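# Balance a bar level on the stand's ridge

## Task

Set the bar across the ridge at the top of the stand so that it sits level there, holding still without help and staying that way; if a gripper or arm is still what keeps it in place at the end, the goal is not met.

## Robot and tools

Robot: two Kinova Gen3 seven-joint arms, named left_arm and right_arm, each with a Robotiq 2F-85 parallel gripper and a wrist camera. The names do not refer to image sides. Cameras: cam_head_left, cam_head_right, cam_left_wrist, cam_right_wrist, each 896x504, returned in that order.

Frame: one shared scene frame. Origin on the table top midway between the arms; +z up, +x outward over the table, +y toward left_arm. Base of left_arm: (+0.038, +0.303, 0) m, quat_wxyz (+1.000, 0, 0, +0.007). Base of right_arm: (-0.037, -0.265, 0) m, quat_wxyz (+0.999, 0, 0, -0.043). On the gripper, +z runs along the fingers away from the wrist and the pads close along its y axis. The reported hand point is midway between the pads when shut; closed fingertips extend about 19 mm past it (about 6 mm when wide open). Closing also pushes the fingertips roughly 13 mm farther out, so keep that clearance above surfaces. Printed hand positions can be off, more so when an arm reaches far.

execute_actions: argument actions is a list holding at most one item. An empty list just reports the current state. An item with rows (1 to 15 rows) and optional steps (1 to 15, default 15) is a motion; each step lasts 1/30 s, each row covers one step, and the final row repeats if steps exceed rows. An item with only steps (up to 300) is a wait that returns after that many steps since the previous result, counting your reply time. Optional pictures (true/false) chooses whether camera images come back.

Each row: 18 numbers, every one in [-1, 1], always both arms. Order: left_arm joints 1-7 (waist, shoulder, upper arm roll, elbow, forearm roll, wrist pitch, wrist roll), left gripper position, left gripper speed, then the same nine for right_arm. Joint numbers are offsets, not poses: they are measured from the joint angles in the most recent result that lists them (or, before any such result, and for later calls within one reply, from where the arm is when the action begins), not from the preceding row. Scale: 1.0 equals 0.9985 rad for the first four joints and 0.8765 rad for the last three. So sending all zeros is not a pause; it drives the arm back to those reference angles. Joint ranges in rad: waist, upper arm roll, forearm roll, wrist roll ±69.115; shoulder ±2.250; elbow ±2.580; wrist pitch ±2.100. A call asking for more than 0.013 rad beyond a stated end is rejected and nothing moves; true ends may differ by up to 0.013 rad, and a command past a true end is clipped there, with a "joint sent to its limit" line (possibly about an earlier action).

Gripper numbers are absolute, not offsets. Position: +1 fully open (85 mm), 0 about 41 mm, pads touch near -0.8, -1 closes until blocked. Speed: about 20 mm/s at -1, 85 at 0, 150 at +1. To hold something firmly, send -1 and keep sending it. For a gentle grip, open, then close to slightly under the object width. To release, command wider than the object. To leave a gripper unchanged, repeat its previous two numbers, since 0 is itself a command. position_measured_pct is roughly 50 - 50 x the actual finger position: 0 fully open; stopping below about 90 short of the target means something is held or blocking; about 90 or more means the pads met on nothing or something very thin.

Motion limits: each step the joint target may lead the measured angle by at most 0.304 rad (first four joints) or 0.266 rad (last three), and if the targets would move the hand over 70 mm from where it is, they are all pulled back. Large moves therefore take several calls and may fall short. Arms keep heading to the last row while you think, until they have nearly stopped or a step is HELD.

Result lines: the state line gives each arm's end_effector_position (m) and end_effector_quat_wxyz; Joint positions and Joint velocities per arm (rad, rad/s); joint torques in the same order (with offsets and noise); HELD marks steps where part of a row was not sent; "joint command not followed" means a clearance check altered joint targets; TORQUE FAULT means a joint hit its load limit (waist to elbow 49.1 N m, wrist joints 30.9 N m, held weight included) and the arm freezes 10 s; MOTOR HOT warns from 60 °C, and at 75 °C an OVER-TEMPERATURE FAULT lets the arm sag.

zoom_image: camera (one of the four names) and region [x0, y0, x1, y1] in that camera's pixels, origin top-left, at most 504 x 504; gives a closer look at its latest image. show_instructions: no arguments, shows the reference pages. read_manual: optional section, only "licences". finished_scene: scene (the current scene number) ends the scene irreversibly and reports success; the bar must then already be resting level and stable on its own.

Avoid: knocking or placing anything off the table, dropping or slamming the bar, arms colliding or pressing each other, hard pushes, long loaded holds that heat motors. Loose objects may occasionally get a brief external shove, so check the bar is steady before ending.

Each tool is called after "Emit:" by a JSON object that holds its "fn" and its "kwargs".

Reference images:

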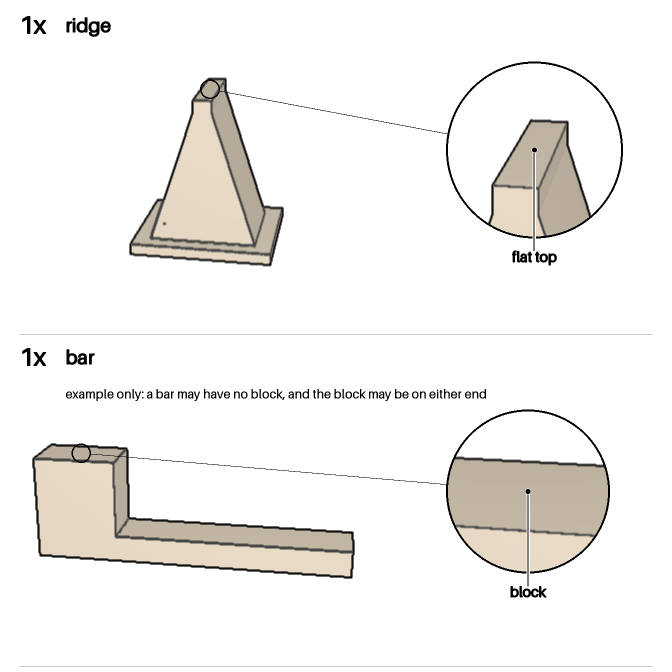

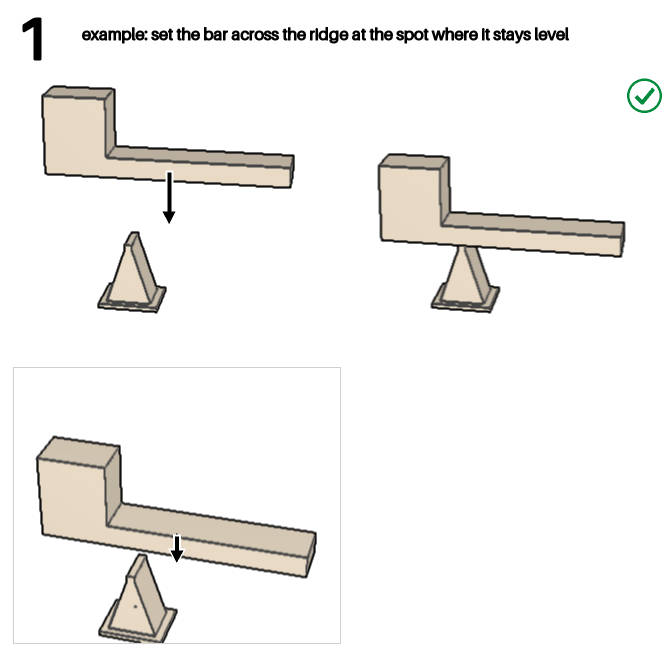

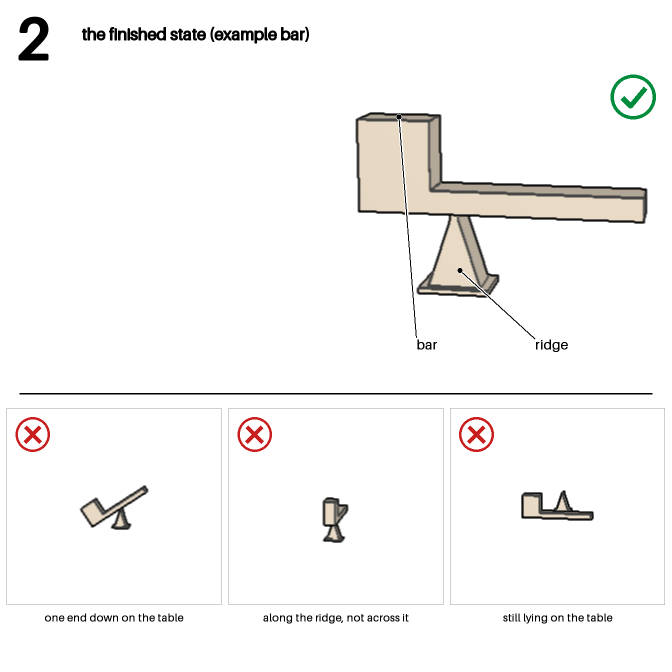

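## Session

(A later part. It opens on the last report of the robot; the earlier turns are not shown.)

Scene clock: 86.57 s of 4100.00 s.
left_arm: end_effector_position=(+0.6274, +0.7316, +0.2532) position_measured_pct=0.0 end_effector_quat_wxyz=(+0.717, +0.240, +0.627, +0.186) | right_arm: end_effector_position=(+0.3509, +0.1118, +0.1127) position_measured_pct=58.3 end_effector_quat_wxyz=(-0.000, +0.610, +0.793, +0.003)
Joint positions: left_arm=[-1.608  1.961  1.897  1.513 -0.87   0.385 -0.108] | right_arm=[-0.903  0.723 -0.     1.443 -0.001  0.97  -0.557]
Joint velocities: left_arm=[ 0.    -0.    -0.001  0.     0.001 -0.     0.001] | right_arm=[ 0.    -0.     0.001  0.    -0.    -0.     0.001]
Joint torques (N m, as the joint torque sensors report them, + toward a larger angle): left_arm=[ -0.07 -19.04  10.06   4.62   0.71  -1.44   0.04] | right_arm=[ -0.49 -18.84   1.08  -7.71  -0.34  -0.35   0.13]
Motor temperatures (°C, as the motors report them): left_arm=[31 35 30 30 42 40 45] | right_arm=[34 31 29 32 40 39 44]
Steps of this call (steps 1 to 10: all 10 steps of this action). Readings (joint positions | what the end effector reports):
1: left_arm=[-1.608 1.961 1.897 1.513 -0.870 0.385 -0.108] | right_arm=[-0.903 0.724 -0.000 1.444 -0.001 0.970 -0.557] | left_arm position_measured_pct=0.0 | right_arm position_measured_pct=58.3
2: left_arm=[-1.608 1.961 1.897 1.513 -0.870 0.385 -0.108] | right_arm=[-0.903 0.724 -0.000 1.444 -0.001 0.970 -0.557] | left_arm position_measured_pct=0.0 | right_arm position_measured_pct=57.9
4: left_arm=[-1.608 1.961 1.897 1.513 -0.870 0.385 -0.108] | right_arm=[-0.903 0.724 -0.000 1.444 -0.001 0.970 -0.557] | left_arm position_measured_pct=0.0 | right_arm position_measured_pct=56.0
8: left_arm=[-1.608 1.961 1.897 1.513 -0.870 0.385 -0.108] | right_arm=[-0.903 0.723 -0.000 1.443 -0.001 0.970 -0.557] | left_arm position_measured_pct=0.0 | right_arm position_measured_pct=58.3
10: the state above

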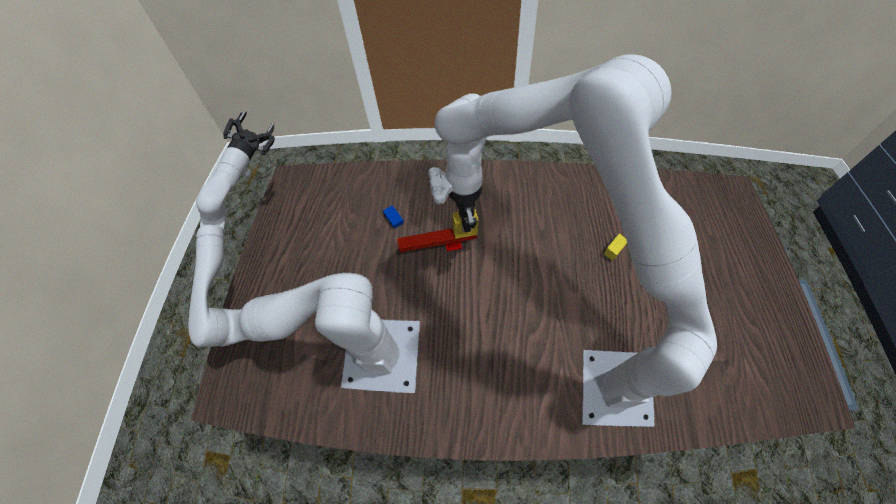

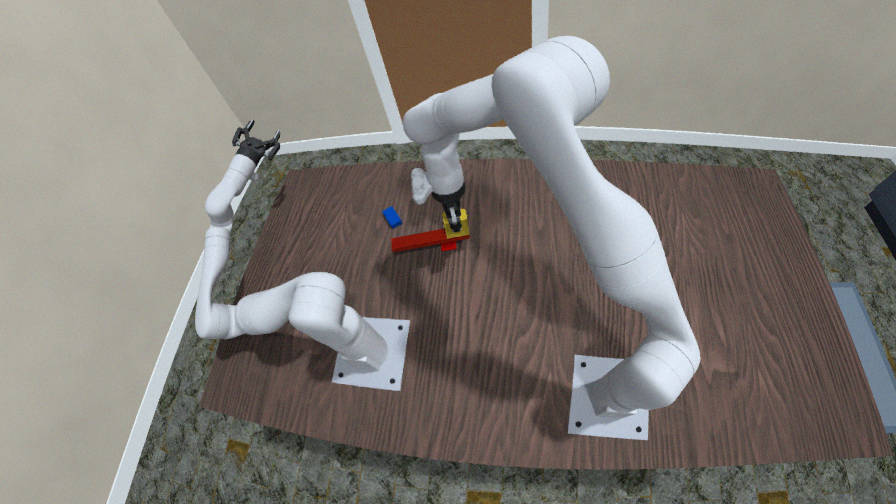

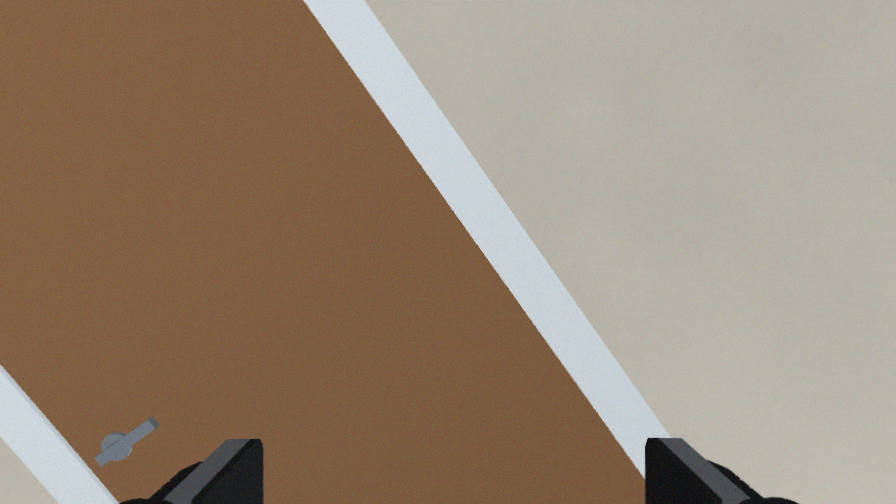

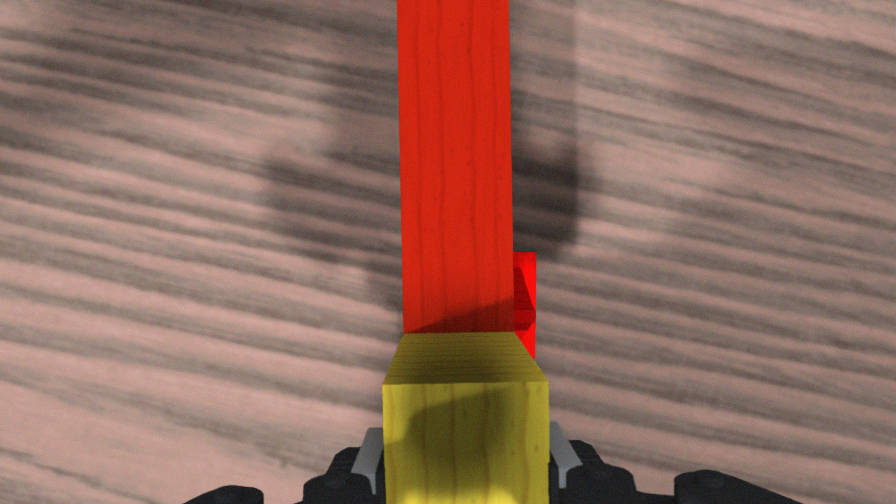

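Emit:
{"fn": "execute_actions", "kwargs": {"actions": [{"rows":[[0,0,0,0,0,0,0,1,0,0,-0.001,0,0,0,0.002,0,-0.25,0],[0,0,0,0,0,0,0,1,0,0,-0.001,0,0,0,0.002,0,-0.25,0],[0,0,0,0,0,0,0,1,0,0,-0.001,0,0,0,0.002,0,-0.25,0],[0,0,0,0,0,0,0,1,0,0.0045,-0.001,0,0,0,0.002,0.005,-0.25,0]]}]}}

Emit:
{"fn": "execute_actions", "kwargs": {"actions": [{"rows":[[0,0,0,0,0,0,0,1,0,0,0,0,0,0,0,0,-0.12,0],[0,0,0,0,0,0,0,1,0,0,0,0,0,0,0,0,-0.12,0],[0,0,0,0,0,0,0,1,0,0,0,0,0,0,0,0,-0.12,0],[0,0,0,0,0,0,0,1,0,0,0,0,0,0,0,0,-0.2,0]],"steps":12}]}}

Emit:
{"fn": "execute_actions", "kwargs": {"actions": [{"rows":[[0,0,0,0,0,0,0,1,0,0,0,0,0,0,0,0,-0.12,0],[0,0,0,0,0,0,0,1,0,0,0,0,0,0,0,0,-0.12,0],[0,0,0,0,0,0,0,1,0,0,0,0,0,0,0,0,-0.12,0],[0,0,0,0,0,0,0,1,0,0,0,0,0,0,0,0,-0.2,0]],"steps":12}]}}

Scene clock: 93.97 s of 4100.00 s.
left_arm: end_effector_position=(+0.6274, +0.7316, +0.2532) position_measured_pct=0.0 end_effector_quat_wxyz=(+0.717, +0.240, +0.627, +0.186) | right_arm: end_effector_position=(+0.3523, +0.1098, +0.1132) position_measured_pct=58.3 end_effector_quat_wxyz=(-0.000, +0.610, +0.793, +0.002)
Joint positions: left_arm=[-1.608  1.961  1.897  1.513 -0.87   0.385 -0.108] | right_arm=[-0.899  0.722 -0.     1.443 -0.001  0.972 -0.552]
Joint velocities: left_arm=[-0.     0.     0.    -0.    -0.001 -0.     0.001] | right_arm=[ 0.    -0.     0.     0.     0.    -0.     0.001]
Joint torques (N m, as the joint torque sensors report them, + toward a larger angle): left_arm=[  0.07 -19.48  10.44   4.06   0.31  -1.52  -0.38] | right_arm=[ -0.43 -20.77   0.82  -8.67  -0.32  -0.27  -0.04]
Motor temperatures (°C, as the motors report them): left_arm=[31 35 30 30 42 40 45] | right_arm=[34 31 29 32 40 39 44]
Steps of this call (steps 1 to 15: the robot went on to your last target; steps 16 to 90: nothing new was sent; then 3.90 s passed at rest; steps 91 to 105: all 15 steps of this action). Readings (joint positions | what the end effector reports):
91: left_arm=[-1.608 1.961 1.897 1.513 -0.870 0.385 -0.108] | right_arm=[-0.903 0.723 -0.000 1.443 -0.001 0.970 -0.557] | left_arm position_measured_pct=0.0 | right_arm position_measured_pct=58.3
92: left_arm=[-1.608 1.961 1.897 1.513 -0.870 0.385 -0.108] | right_arm=[-0.903 0.722 -0.000 1.443 -0.001 0.971 -0.557] | left_arm position_measured_pct=0.0 | right_arm position_measured_pct=58.3
94: left_arm=[-1.608 1.961 1.897 1.513 -0.870 0.385 -0.108] | right_arm=[-0.902 0.723 -0.000 1.444 -0.001 0.971 -0.556] | left_arm position_measured_pct=0.0 | right_arm position_measured_pct=58.3
98: left_arm=[-1.608 1.961 1.897 1.513 -0.870 0.385 -0.108] | right_arm=[-0.899 0.722 0.000 1.443 -0.001 0.972 -0.553] | left_arm position_measured_pct=0.0 | right_arm position_measured_pct=58.3
105: the state above

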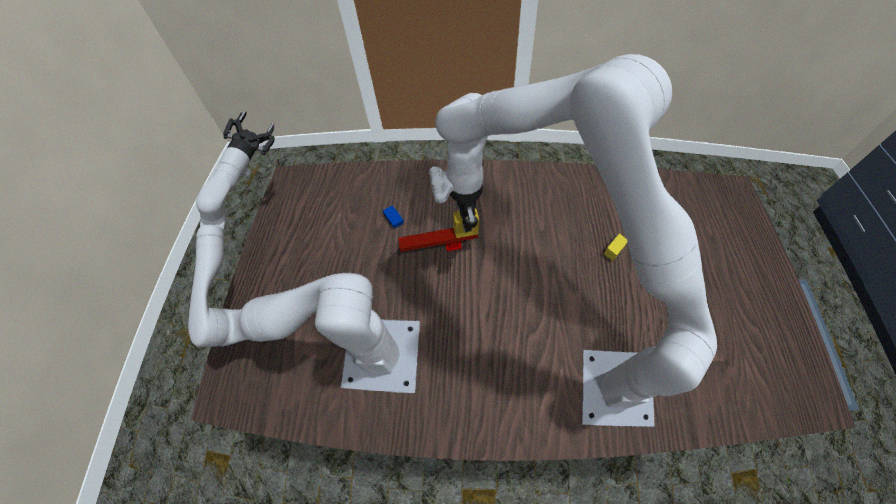

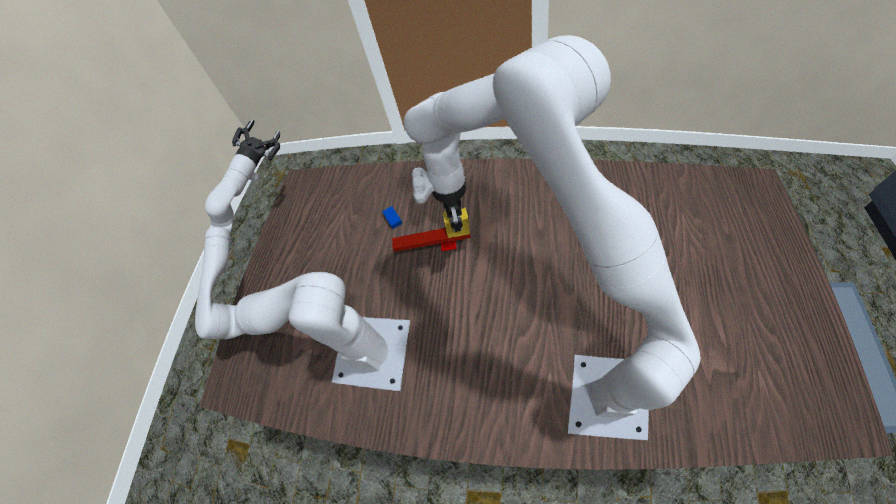

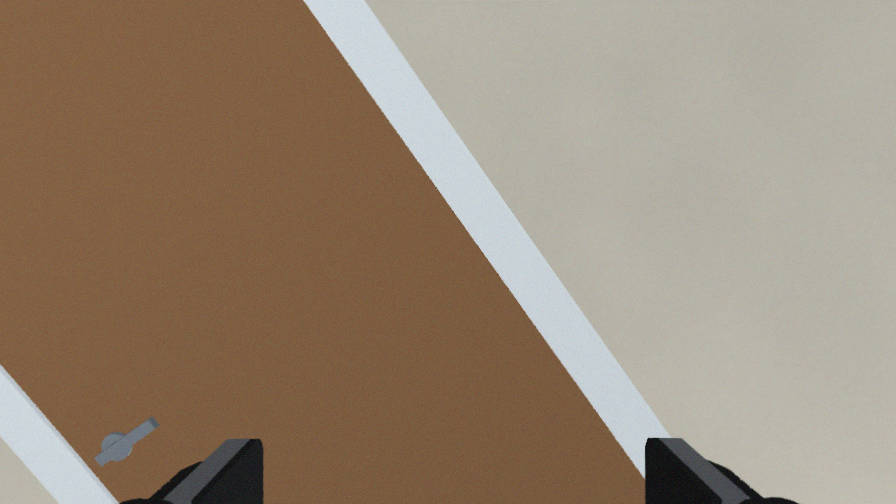

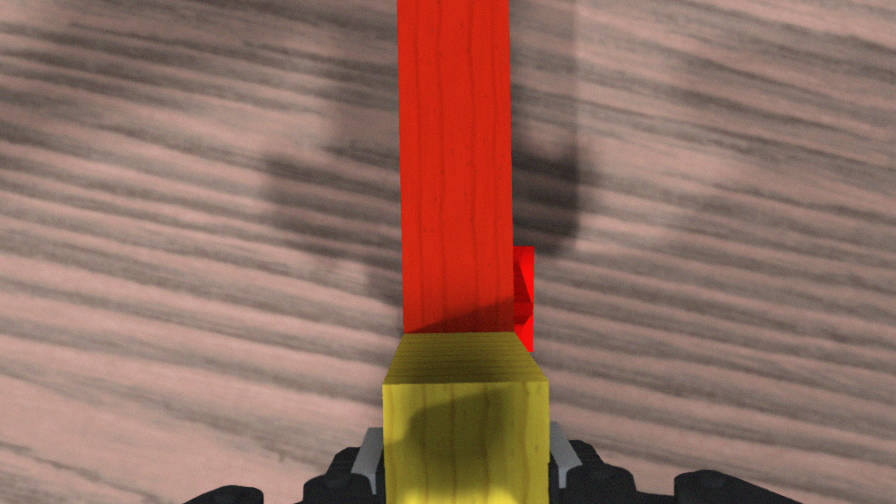

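Scene clock: 94.37 s of 4100.00 s.
left_arm: end_effector_position=(+0.6274, +0.7316, +0.2532) position_measured_pct=0.0 end_effector_quat_wxyz=(+0.717, +0.240, +0.627, +0.186) | right_arm: end_effector_position=(+0.3525, +0.1100, +0.1136) position_measured_pct=57.9 end_effector_quat_wxyz=(-0.000, +0.610, +0.793, +0.003)
Joint positions: left_arm=[-1.608  1.961  1.897  1.513 -0.87   0.385 -0.108] | right_arm=[-0.899  0.721 -0.     1.443 -0.001  0.972 -0.552]
Joint velocities: left_arm=[-0.001 -0.    -0.    -0.001 -0.     0.001 -0.   ] | right_arm=[ 0.001 -0.002  0.    -0.    -0.    -0.     0.002]
Joint torques (N m, as the joint torque sensors report them, + toward a larger angle): left_arm=[  0.05 -19.14  10.1    4.32   0.61  -1.55  -0.14] | right_arm=[ -0.56 -19.33   1.02  -7.96  -0.33  -0.09   0.24]
Motor temperatures (°C, as the motors report them): left_arm=[31 35 30 30 42 40 45] | right_arm=[34 31 29 32 40 39 44]
Steps of this call (steps 1 to 12: all 12 steps of this action). Readings (joint positions | what the end effector reports):
1: left_arm=[-1.608 1.961 1.897 1.513 -0.870 0.385 -0.108] | right_arm=[-0.899 0.722 -0.000 1.443 -0.001 0.972 -0.552] | left_arm position_measured_pct=0.0 | right_arm position_measured_pct=58.3
2: left_arm=[-1.608 1.961 1.897 1.513 -0.870 0.385 -0.108] | right_arm=[-0.899 0.722 -0.000 1.443 -0.001 0.972 -0.552] | left_arm position_measured_pct=0.0 | right_arm position_measured_pct=58.3
4: left_arm=[-1.608 1.961 1.897 1.513 -0.870 0.385 -0.108] | right_arm=[-0.899 0.722 -0.000 1.443 -0.001 0.972 -0.552] | left_arm position_measured_pct=0.0 | right_arm position_measured_pct=56.7
8: left_arm=[-1.608 1.961 1.897 1.513 -0.870 0.385 -0.108] | right_arm=[-0.899 0.721 -0.000 1.443 -0.001 0.972 -0.552] | left_arm position_measured_pct=0.0 | right_arm position_measured_pct=57.9
12: the state above

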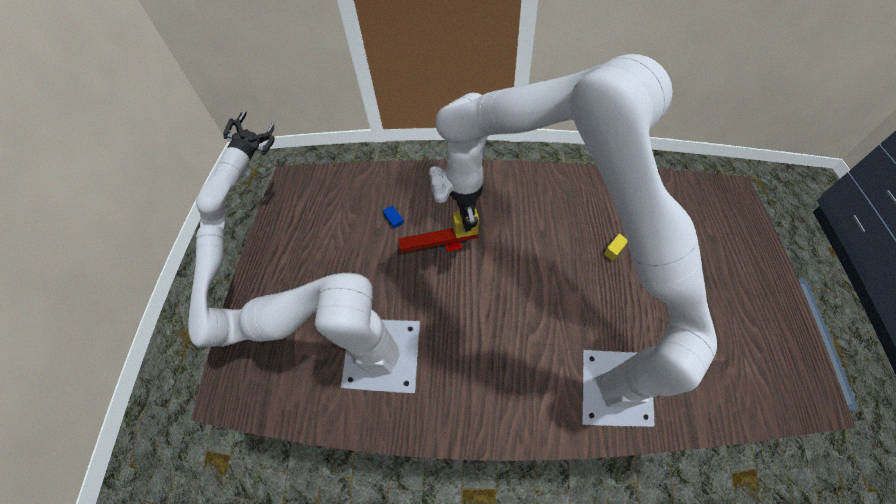

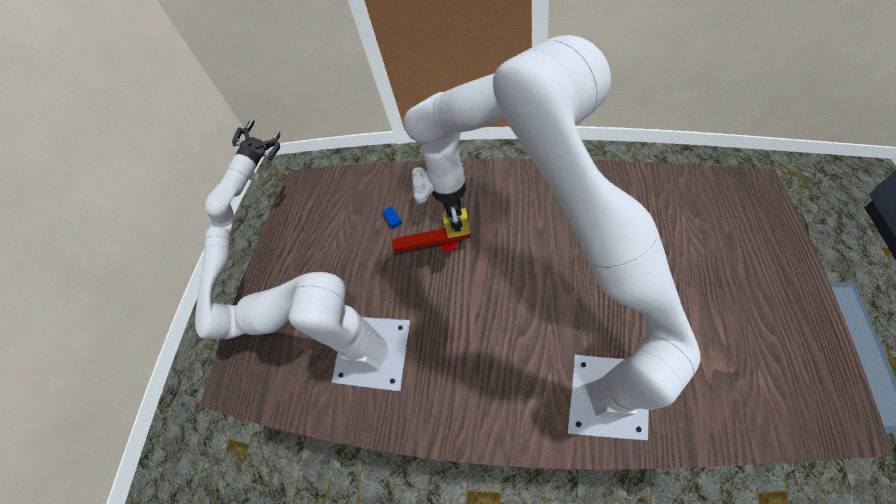

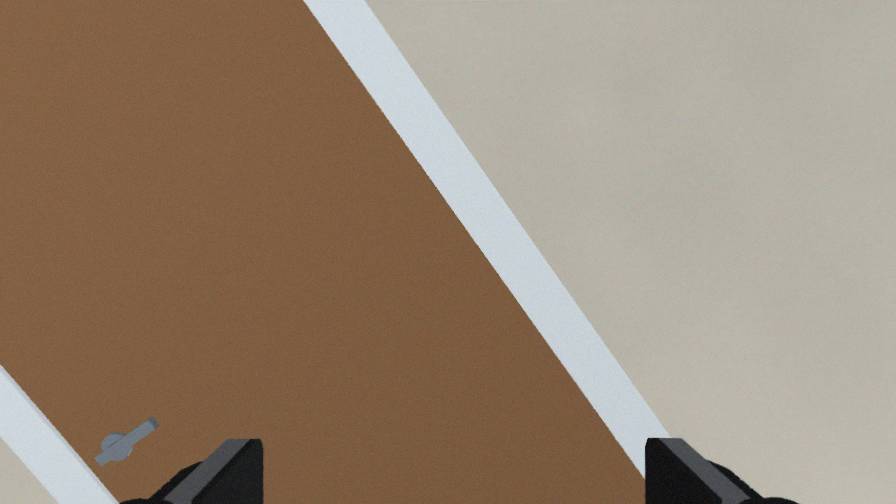

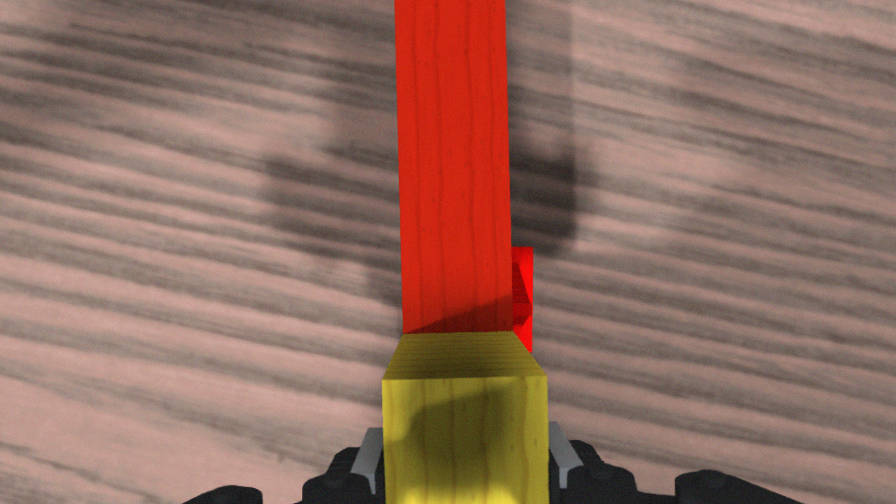

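Scene clock: 94.77 s of 4100.00 s.
left_arm: end_effector_position=(+0.6274, +0.7316, +0.2532) position_measured_pct=0.0 end_effector_quat_wxyz=(+0.717, +0.240, +0.627, +0.186) | right_arm: end_effector_position=(+0.3525, +0.1100, +0.1137) position_measured_pct=57.9 end_effector_quat_wxyz=(-0.000, +0.610, +0.793, +0.003)
Joint positions: left_arm=[-1.608  1.961  1.897  1.513 -0.87   0.385 -0.108] | right_arm=[-0.899  0.721 -0.     1.443 -0.001  0.972 -0.552]
Joint velocities: left_arm=[ 0.    -0.     0.     0.001  0.    -0.001  0.   ] | right_arm=[ 0.    -0.     0.    -0.    -0.    -0.    -0.001]
Joint torques (N m, as the joint torque sensors report them, + toward a larger angle): left_arm=[  0.01 -19.18  10.39   4.25   0.61  -1.62  -0.31] | right_arm=[ -0.65 -19.54   0.96  -8.17  -0.13  -0.1   -0.03]
Motor temperatures (°C, as the motors report them): left_arm=[31 35 30 30 42 40 45] | right_arm=[34 31 29 32 40 39 44]
Steps of this call (steps 1 to 12: all 12 steps of this action). Readings (joint positions | what the end effector reports):
1: left_arm=[-1.608 1.961 1.897 1.513 -0.870 0.385 -0.108] | right_arm=[-0.899 0.721 -0.000 1.443 -0.001 0.972 -0.552] | left_arm position_measured_pct=0.0 | right_arm position_measured_pct=57.9
2: left_arm=[-1.608 1.961 1.897 1.513 -0.870 0.385 -0.108] | right_arm=[-0.899 0.721 -0.000 1.443 -0.001 0.972 -0.552] | left_arm position_measured_pct=0.0 | right_arm position_measured_pct=57.9
4: left_arm=[-1.608 1.961 1.897 1.513 -0.870 0.385 -0.108] | right_arm=[-0.899 0.721 -0.000 1.443 -0.001 0.972 -0.552] | left_arm position_measured_pct=0.0 | right_arm position_measured_pct=56.3
8: left_arm=[-1.608 1.961 1.897 1.513 -0.870 0.385 -0.108] | right_arm=[-0.899 0.721 -0.000 1.443 -0.001 0.972 -0.552] | left_arm position_measured_pct=0.0 | right_arm position_measured_pct=57.9
12: the state above

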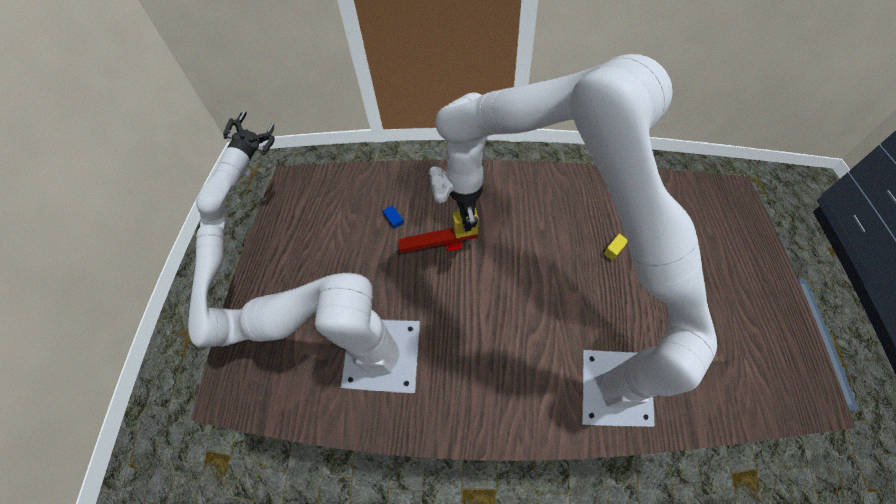

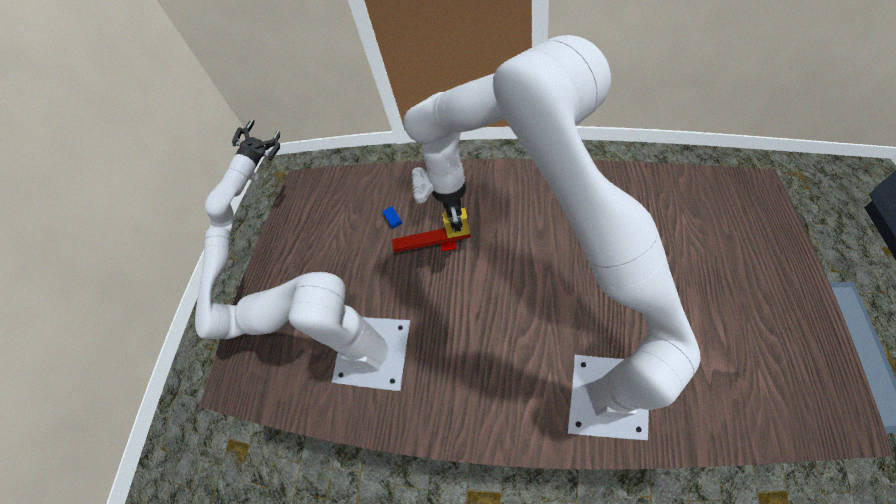

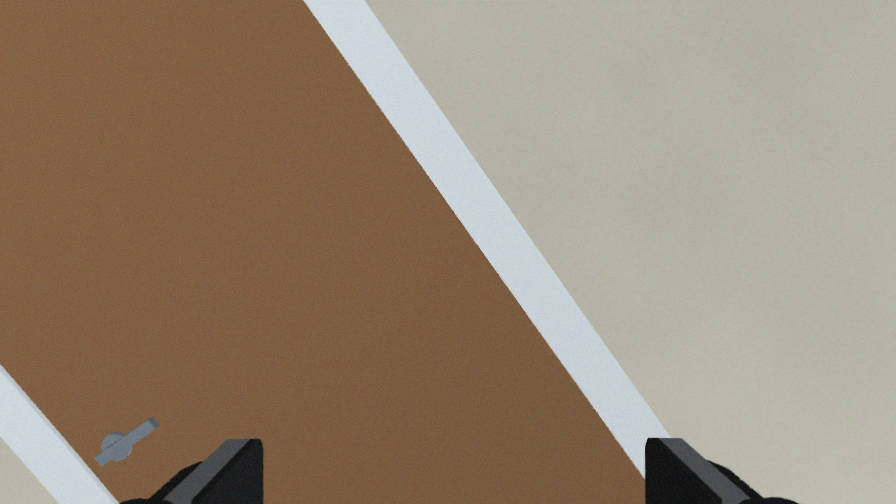

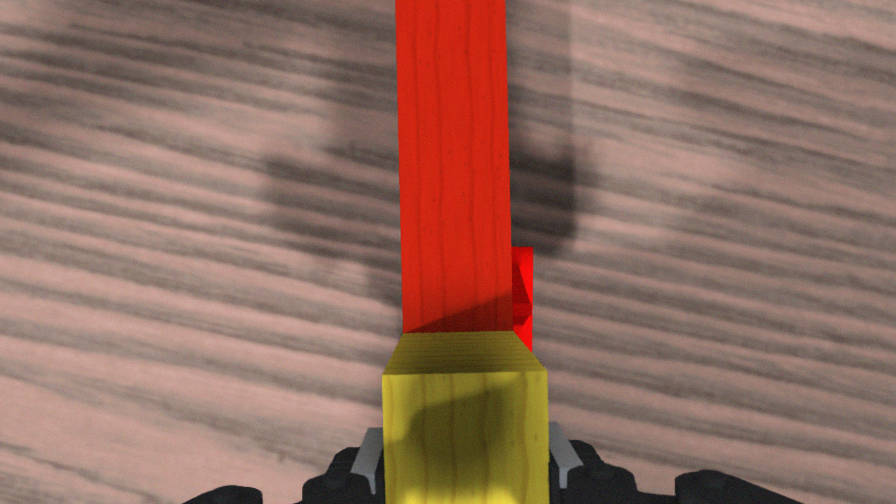

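One longer pulse.

Emit:
{"fn": "execute_actions", "kwargs": {"actions": [{"rows":[[0,0,0,0,0,0,0,1,0,0,0,0,0,0,0,0,-0.12,0]],"steps":7}], "pictures": false}}

Emit:
{"fn": "execute_actions", "kwargs": {"actions": [{"rows":[[0,0,0,0,0,0,0,1,0,0,0,0,0,0,0,0,-0.2,0]],"steps":8}]}}

Scene clock: 100.17 s of 4100.00 s.
left_arm: end_effector_position=(+0.6274, +0.7316, +0.2532) position_measured_pct=0.0 end_effector_quat_wxyz=(+0.717, +0.240, +0.627, +0.186) | right_arm: end_effector_position=(+0.3525, +0.1100, +0.1136) position_measured_pct=56.0 end_effector_quat_wxyz=(-0.000, +0.610, +0.793, +0.003)
Joint positions: left_arm=[-1.608  1.961  1.897  1.513 -0.87   0.385 -0.108] | right_arm=[-0.899  0.721 -0.     1.443 -0.001  0.972 -0.552]
Joint velocities: left_arm=[ 0.     0.     0.001 -0.    -0.003  0.     0.   ] | right_arm=[ 0.001 -0.002  0.    -0.     0.     0.     0.001]
Joint torques (N m, as the joint torque sensors report them, + toward a larger angle): left_arm=[ -0.03 -19.64   9.98   4.44   0.43  -1.54  -0.16] | right_arm=[ -0.52 -19.48   0.8   -8.23  -0.23  -0.07   0.05]
Motor temperatures (°C, as the motors report them): left_arm=[31 35 30 30 42 40 45] | right_arm=[34 31 29 32 40 39 44]
Steps of this call (steps 1 to 15: the robot went on to your last target; steps 16 to 90: nothing new was sent; then 2.17 s passed at rest; steps 91 to 97: all 7 steps of this action). Readings (joint positions | what the end effector reports):
91: left_arm=[-1.608 1.961 1.897 1.513 -0.870 0.385 -0.108] | right_arm=[-0.899 0.721 -0.000 1.443 -0.001 0.972 -0.552] | left_arm position_measured_pct=0.0 | right_arm position_measured_pct=57.9
92: left_arm=[-1.608 1.961 1.897 1.513 -0.870 0.385 -0.108] | right_arm=[-0.899 0.721 -0.000 1.443 -0.001 0.972 -0.552] | left_arm position_measured_pct=0.0 | right_arm position_measured_pct=57.9
94: left_arm=[-1.608 1.961 1.897 1.513 -0.870 0.385 -0.108] | right_arm=[-0.899 0.721 -0.000 1.443 -0.001 0.972 -0.552] | left_arm position_measured_pct=0.0 | right_arm position_measured_pct=56.3
97: the state above

Scene clock: 100.43 s of 4100.00 s.
left_arm: end_effector_position=(+0.6274, +0.7316, +0.2532) position_measured_pct=0.0 end_effector_quat_wxyz=(+0.717, +0.240, +0.627, +0.186) | right_arm: end_effector_position=(+0.3525, +0.1100, +0.1137) position_measured_pct=57.9 end_effector_quat_wxyz=(-0.000, +0.610, +0.793, +0.003)
Joint positions: left_arm=[-1.608  1.961  1.897  1.513 -0.87   0.385 -0.108] | right_arm=[-0.899  0.721 -0.     1.443 -0.001  0.972 -0.552]
Joint velocities: left_arm=[-0.  0.  0. -0. -0.  0.  0.] | right_arm=[ 0.    -0.    -0.    -0.     0.     0.    -0.001]
Joint torques (N m, as the joint torque sensors report them, + toward a larger angle): left_arm=[ -0.07 -19.25  10.26   4.16   0.38  -1.41  -0.07] | right_arm=[ -0.71 -19.27   0.95  -8.11  -0.26  -0.27  -0.01]
Motor temperatures (°C, as the motors report them): left_arm=[31 35 30 30 42 40 45] | right_arm=[34 31 29 32 40 39 44]
Steps of this call (steps 1 to 8: all 8 steps of this action). Readings (joint positions | what the end effector reports):
1: left_arm=[-1.608 1.961 1.897 1.513 -0.870 0.385 -0.108] | right_arm=[-0.899 0.721 -0.000 1.443 -0.001 0.972 -0.552] | left_arm position_measured_pct=0.0 | right_arm position_measured_pct=56.0
2: left_arm=[-1.608 1.961 1.897 1.513 -0.870 0.385 -0.108] | right_arm=[-0.899 0.721 -0.000 1.443 -0.001 0.972 -0.552] | left_arm position_measured_pct=0.0 | right_arm position_measured_pct=56.7
4: left_arm=[-1.608 1.961 1.897 1.513 -0.870 0.385 -0.108] | right_arm=[-0.899 0.721 -0.000 1.443 -0.001 0.972 -0.552] | left_arm position_measured_pct=0.0 | right_arm position_measured_pct=57.9
8: the state above

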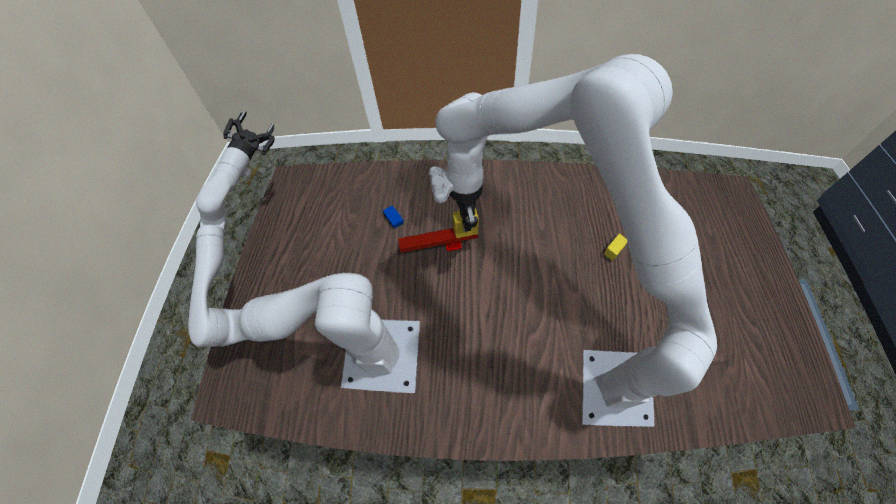

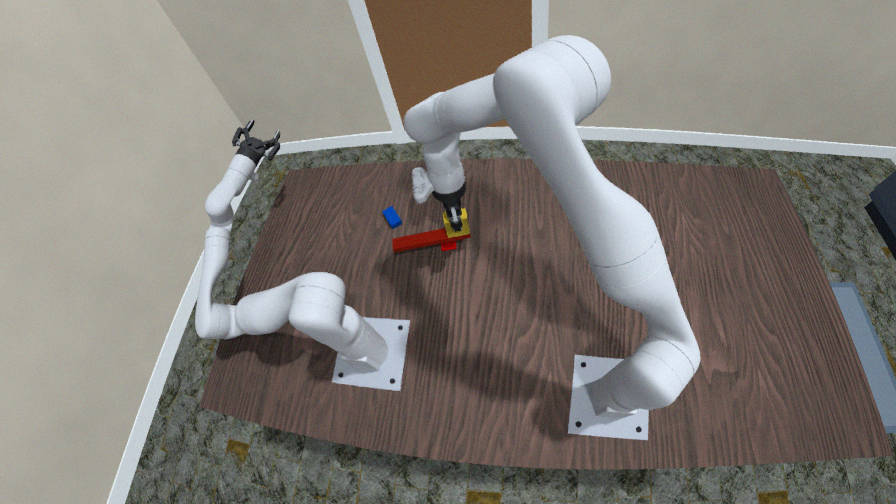

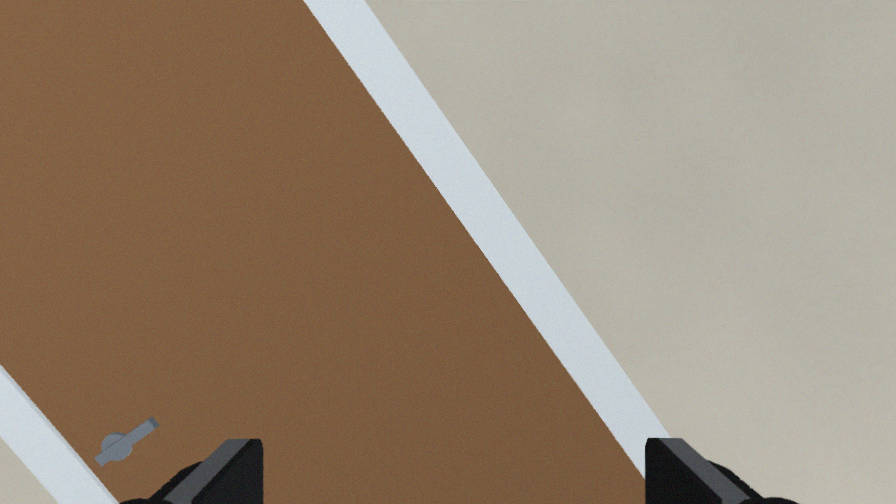

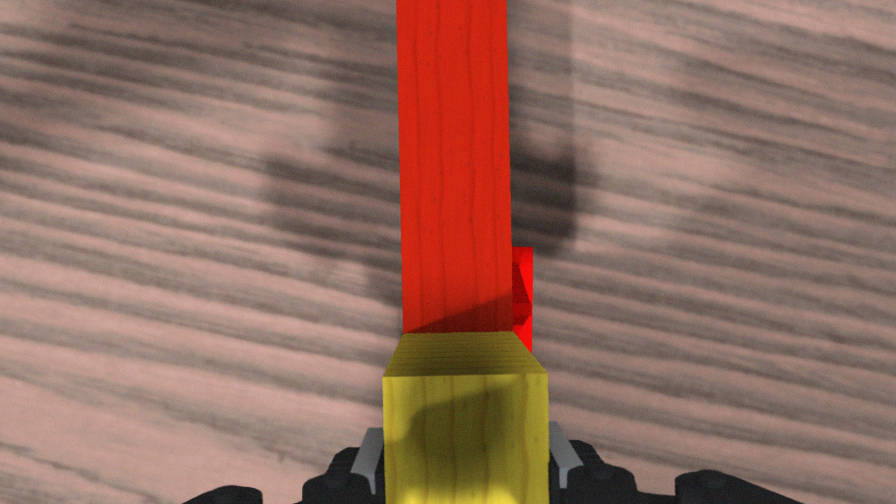

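Stable.

Emit:
{"fn": "execute_actions", "kwargs": {"actions": [{"rows":[[0,0,0,0,0,0,0,1,0,0,0,0,0,0,0,0,1,0]]}], "pictures": false}}

Emit:
{"fn": "execute_actions", "kwargs": {"actions": [{"rows":[[0,0,0,0,0,0,0,1,0,0,-0.08,0,-0.07,0,0.17,0,1,0]]}], "pictures": false}}

Emit:
{"fn": "execute_actions", "kwargs": {"actions": [{"steps":45}]}}

Scene clock: 104.07 s of 4100.00 s.
left_arm: end_effector_position=(+0.6274, +0.7316, +0.2532) position_measured_pct=0.0 end_effector_quat_wxyz=(+0.717, +0.240, +0.627, +0.186) | right_arm: end_effector_position=(+0.3525, +0.1100, +0.1137) position_measured_pct=21.0 end_effector_quat_wxyz=(-0.000, +0.610, +0.793, +0.003)
Joint positions: left_arm=[-1.608  1.961  1.897  1.513 -0.87   0.385 -0.108] | right_arm=[-0.899  0.721 -0.     1.443 -0.001  0.972 -0.552]
Joint velocities: left_arm=[-0.    -0.001  0.     0.001 -0.001  0.001 -0.   ] | right_arm=[-0.     0.     0.     0.     0.     0.     0.001]
Joint torques (N m, as the joint torque sensors report them, + toward a larger angle): left_arm=[ -0.25 -19.55  10.41   4.37   0.66  -1.68  -0.15] | right_arm=[ -0.54 -19.41   0.88  -8.14  -0.15  -0.2   -0.07]
Motor temperatures (°C, as the motors report them): left_arm=[31 35 30 30 42 40 45] | right_arm=[34 32 29 32 40 39 44]
Steps of this call (steps 1 to 15: the robot went on to your last target; steps 16 to 90: nothing new was sent; then 0.13 s passed at rest; steps 91 to 105: all 15 steps of this action). Readings (joint positions | what the end effector reports):
91: left_arm=[-1.608 1.961 1.897 1.513 -0.870 0.385 -0.108] | right_arm=[-0.899 0.721 -0.000 1.443 -0.001 0.972 -0.552] | left_arm position_measured_pct=0.0 | right_arm position_measured_pct=57.9
92: left_arm=[-1.608 1.961 1.897 1.513 -0.870 0.385 -0.108] | right_arm=[-0.899 0.721 -0.000 1.443 -0.001 0.972 -0.552] | left_arm position_measured_pct=0.0 | right_arm position_measured_pct=57.5
94: left_arm=[-1.608 1.961 1.897 1.513 -0.870 0.385 -0.108] | right_arm=[-0.899 0.721 -0.000 1.443 -0.001 0.972 -0.552] | left_arm position_measured_pct=0.0 | right_arm position_measured_pct=53.6
98: left_arm=[-1.608 1.961 1.897 1.513 -0.870 0.385 -0.108] | right_arm=[-0.899 0.721 -0.000 1.443 -0.001 0.972 -0.552] | left_arm position_measured_pct=0.0 | right_arm position_measured_pct=42.1
105: the state above

Scene clock: 104.57 s of 4100.00 s.
left_arm: end_effector_position=(+0.6274, +0.7316, +0.2532) position_measured_pct=0.0 end_effector_quat_wxyz=(+0.717, +0.240, +0.627, +0.186) | right_arm: end_effector_position=(+0.3507, +0.1082, +0.1754) position_measured_pct=0.0 end_effector_quat_wxyz=(-0.000, +0.610, +0.793, +0.003)
Joint positions: left_arm=[-1.608  1.961  1.897  1.513 -0.87   0.385 -0.108] | right_arm=[-0.899  0.642 -0.     1.373 -0.001  1.121 -0.552]
Joint velocities: left_arm=[ 0.  0. -0. -0. -0.  0.  0.] | right_arm=[ 0.001 -0.006 -0.    -0.002 -0.     0.003 -0.002]
Joint torques (N m, as the joint torque sensors report them, + toward a larger angle): left_arm=[ -0.12 -18.95  10.27   4.7    0.79  -1.59  -0.1 ] | right_arm=[ -0.62 -18.87   0.93  -8.88  -0.13  -0.08   0.08]
Motor temperatures (°C, as the motors report them): left_arm=[31 35 30 30 42 40 45] | right_arm=[34 32 29 32 40 39 44]
Steps of this call (steps 1 to 15: all 15 steps of this action). Readings (joint positions | what the end effector reports):
1: left_arm=[-1.608 1.961 1.897 1.513 -0.870 0.385 -0.108] | right_arm=[-0.899 0.720 -0.000 1.442 -0.001 0.973 -0.552] | left_arm position_measured_pct=0.0 | right_arm position_measured_pct=18.3
2: left_arm=[-1.608 1.961 1.897 1.513 -0.870 0.385 -0.108] | right_arm=[-0.899 0.714 -0.000 1.438 -0.001 0.983 -0.552] | left_arm position_measured_pct=0.0 | right_arm position_measured_pct=15.1
4: left_arm=[-1.608 1.961 1.897 1.513 -0.870 0.385 -0.108] | right_arm=[-0.899 0.687 -0.000 1.416 -0.001 1.031 -0.552] | left_arm position_measured_pct=0.0 | right_arm position_measured_pct=9.1
8: left_arm=[-1.608 1.961 1.897 1.513 -0.870 0.385 -0.108] | right_arm=[-0.899 0.647 -0.000 1.377 -0.001 1.111 -0.552] | left_arm position_measured_pct=0.0 | right_arm position_measured_pct=0.8
15: the state above

Scene clock: 106.07 s of 4100.00 s.
left_arm: end_effector_position=(+0.6274, +0.7316, +0.2532) position_measured_pct=0.0 end_effector_quat_wxyz=(+0.717, +0.240, +0.627, +0.186) | right_arm: end_effector_position=(+0.3507, +0.1082, +0.1758) position_measured_pct=0.0 end_effector_quat_wxyz=(-0.000, +0.610, +0.793, +0.003)
Joint positions: left_arm=[-1.608  1.961  1.897  1.513 -0.87   0.385 -0.108] | right_arm=[-0.899  0.641 -0.     1.373 -0.001  1.121 -0.552]
Joint velocities: left_arm=[ 0.001  0.    -0.     0.    -0.    -0.    -0.001] | right_arm=[-0.     0.001  0.     0.     0.    -0.    -0.001]
Joint torques (N m, as the joint torque sensors report them, + toward a larger angle): left_arm=[ -0.18 -19.2   10.13   4.64   0.68  -1.66  -0.22] | right_arm=[ -0.6  -19.06   0.75  -9.12  -0.26  -0.15  -0.01]
Motor temperatures (°C, as the motors report them): left_arm=[31 35 30 30 42 40 45] | right_arm=[34 32 29 32 40 39 44]
Steps of this call (steps 1 to 15: the robot went on to your last target; steps 16 to 45: nothing new was sent). Readings (joint positions | what the end effector reports):
1: left_arm=[-1.608 1.961 1.897 1.513 -0.870 0.385 -0.108] | right_arm=[-0.899 0.642 -0.000 1.373 -0.001 1.121 -0.552] | left_arm position_measured_pct=0.0 | right_arm position_measured_pct=0.0
2: left_arm=[-1.608 1.961 1.897 1.513 -0.870 0.385 -0.108] | right_arm=[-0.899 0.642 -0.000 1.373 -0.001 1.121 -0.552] | left_arm position_measured_pct=0.0 | right_arm position_measured_pct=0.0
4: left_arm=[-1.608 1.961 1.897 1.513 -0.870 0.385 -0.108] | right_arm=[-0.899 0.641 -0.000 1.373 -0.001 1.121 -0.552] | left_arm position_measured_pct=0.0 | right_arm position_measured_pct=0.0
8: left_arm=[-1.608 1.961 1.897 1.513 -0.870 0.385 -0.108] | right_arm=[-0.899 0.641 -0.000 1.373 -0.001 1.121 -0.552] | left_arm position_measured_pct=0.0 | right_arm position_measured_pct=0.0
45: the state above
All arms were judged still, so your last target was given up. Only a new action makes them travel on or press farther. Fingers that are still opening or closing keep moving.

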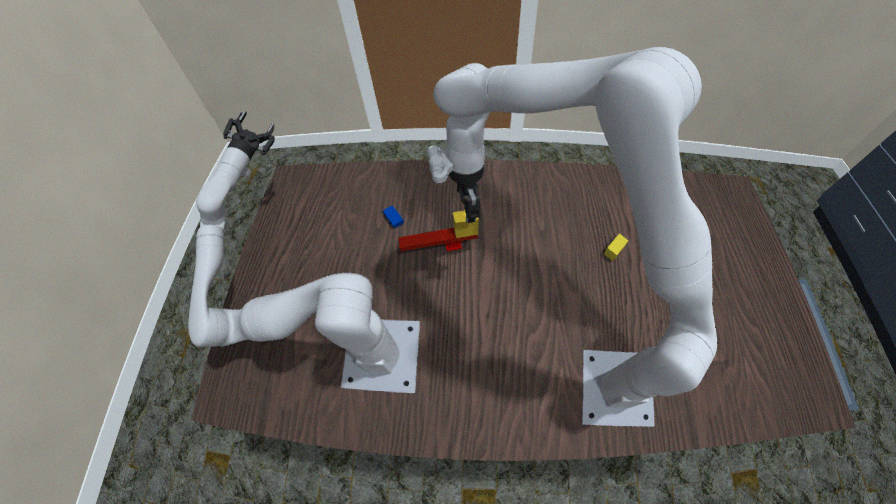

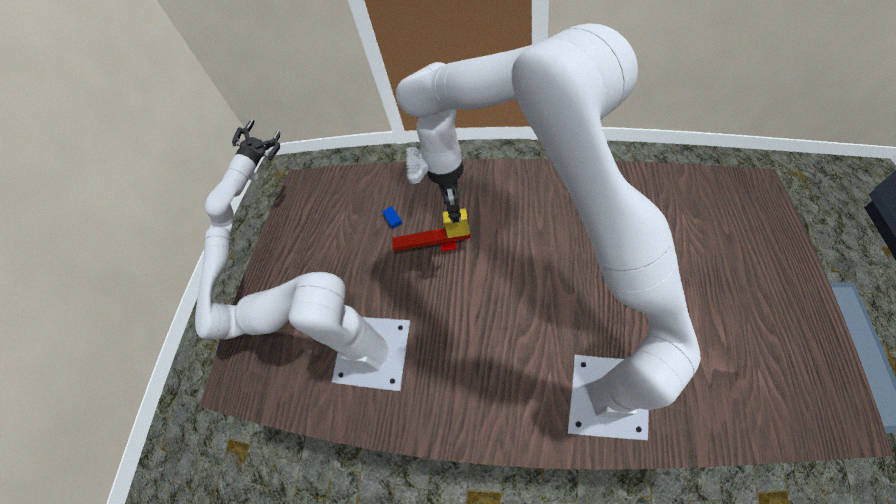

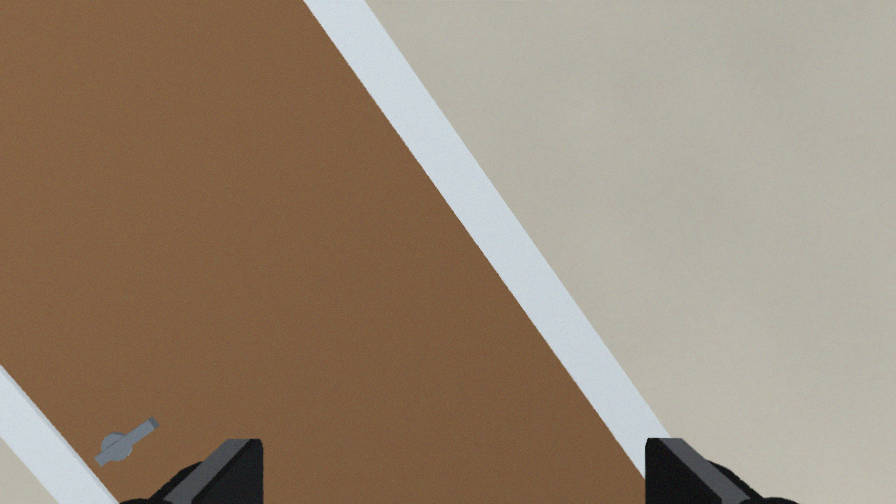

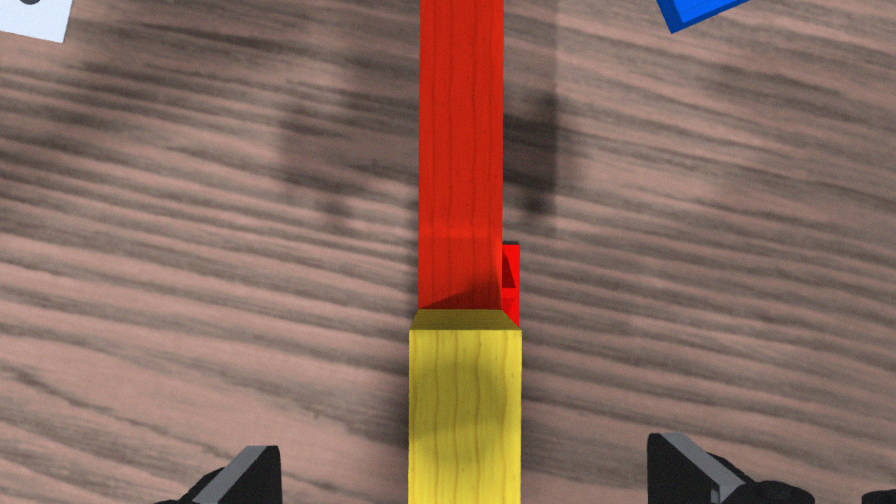

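Emit:
{"fn": "finished_scene", "kwargs": {"scene": 1}}

The scene is finished: the task was done.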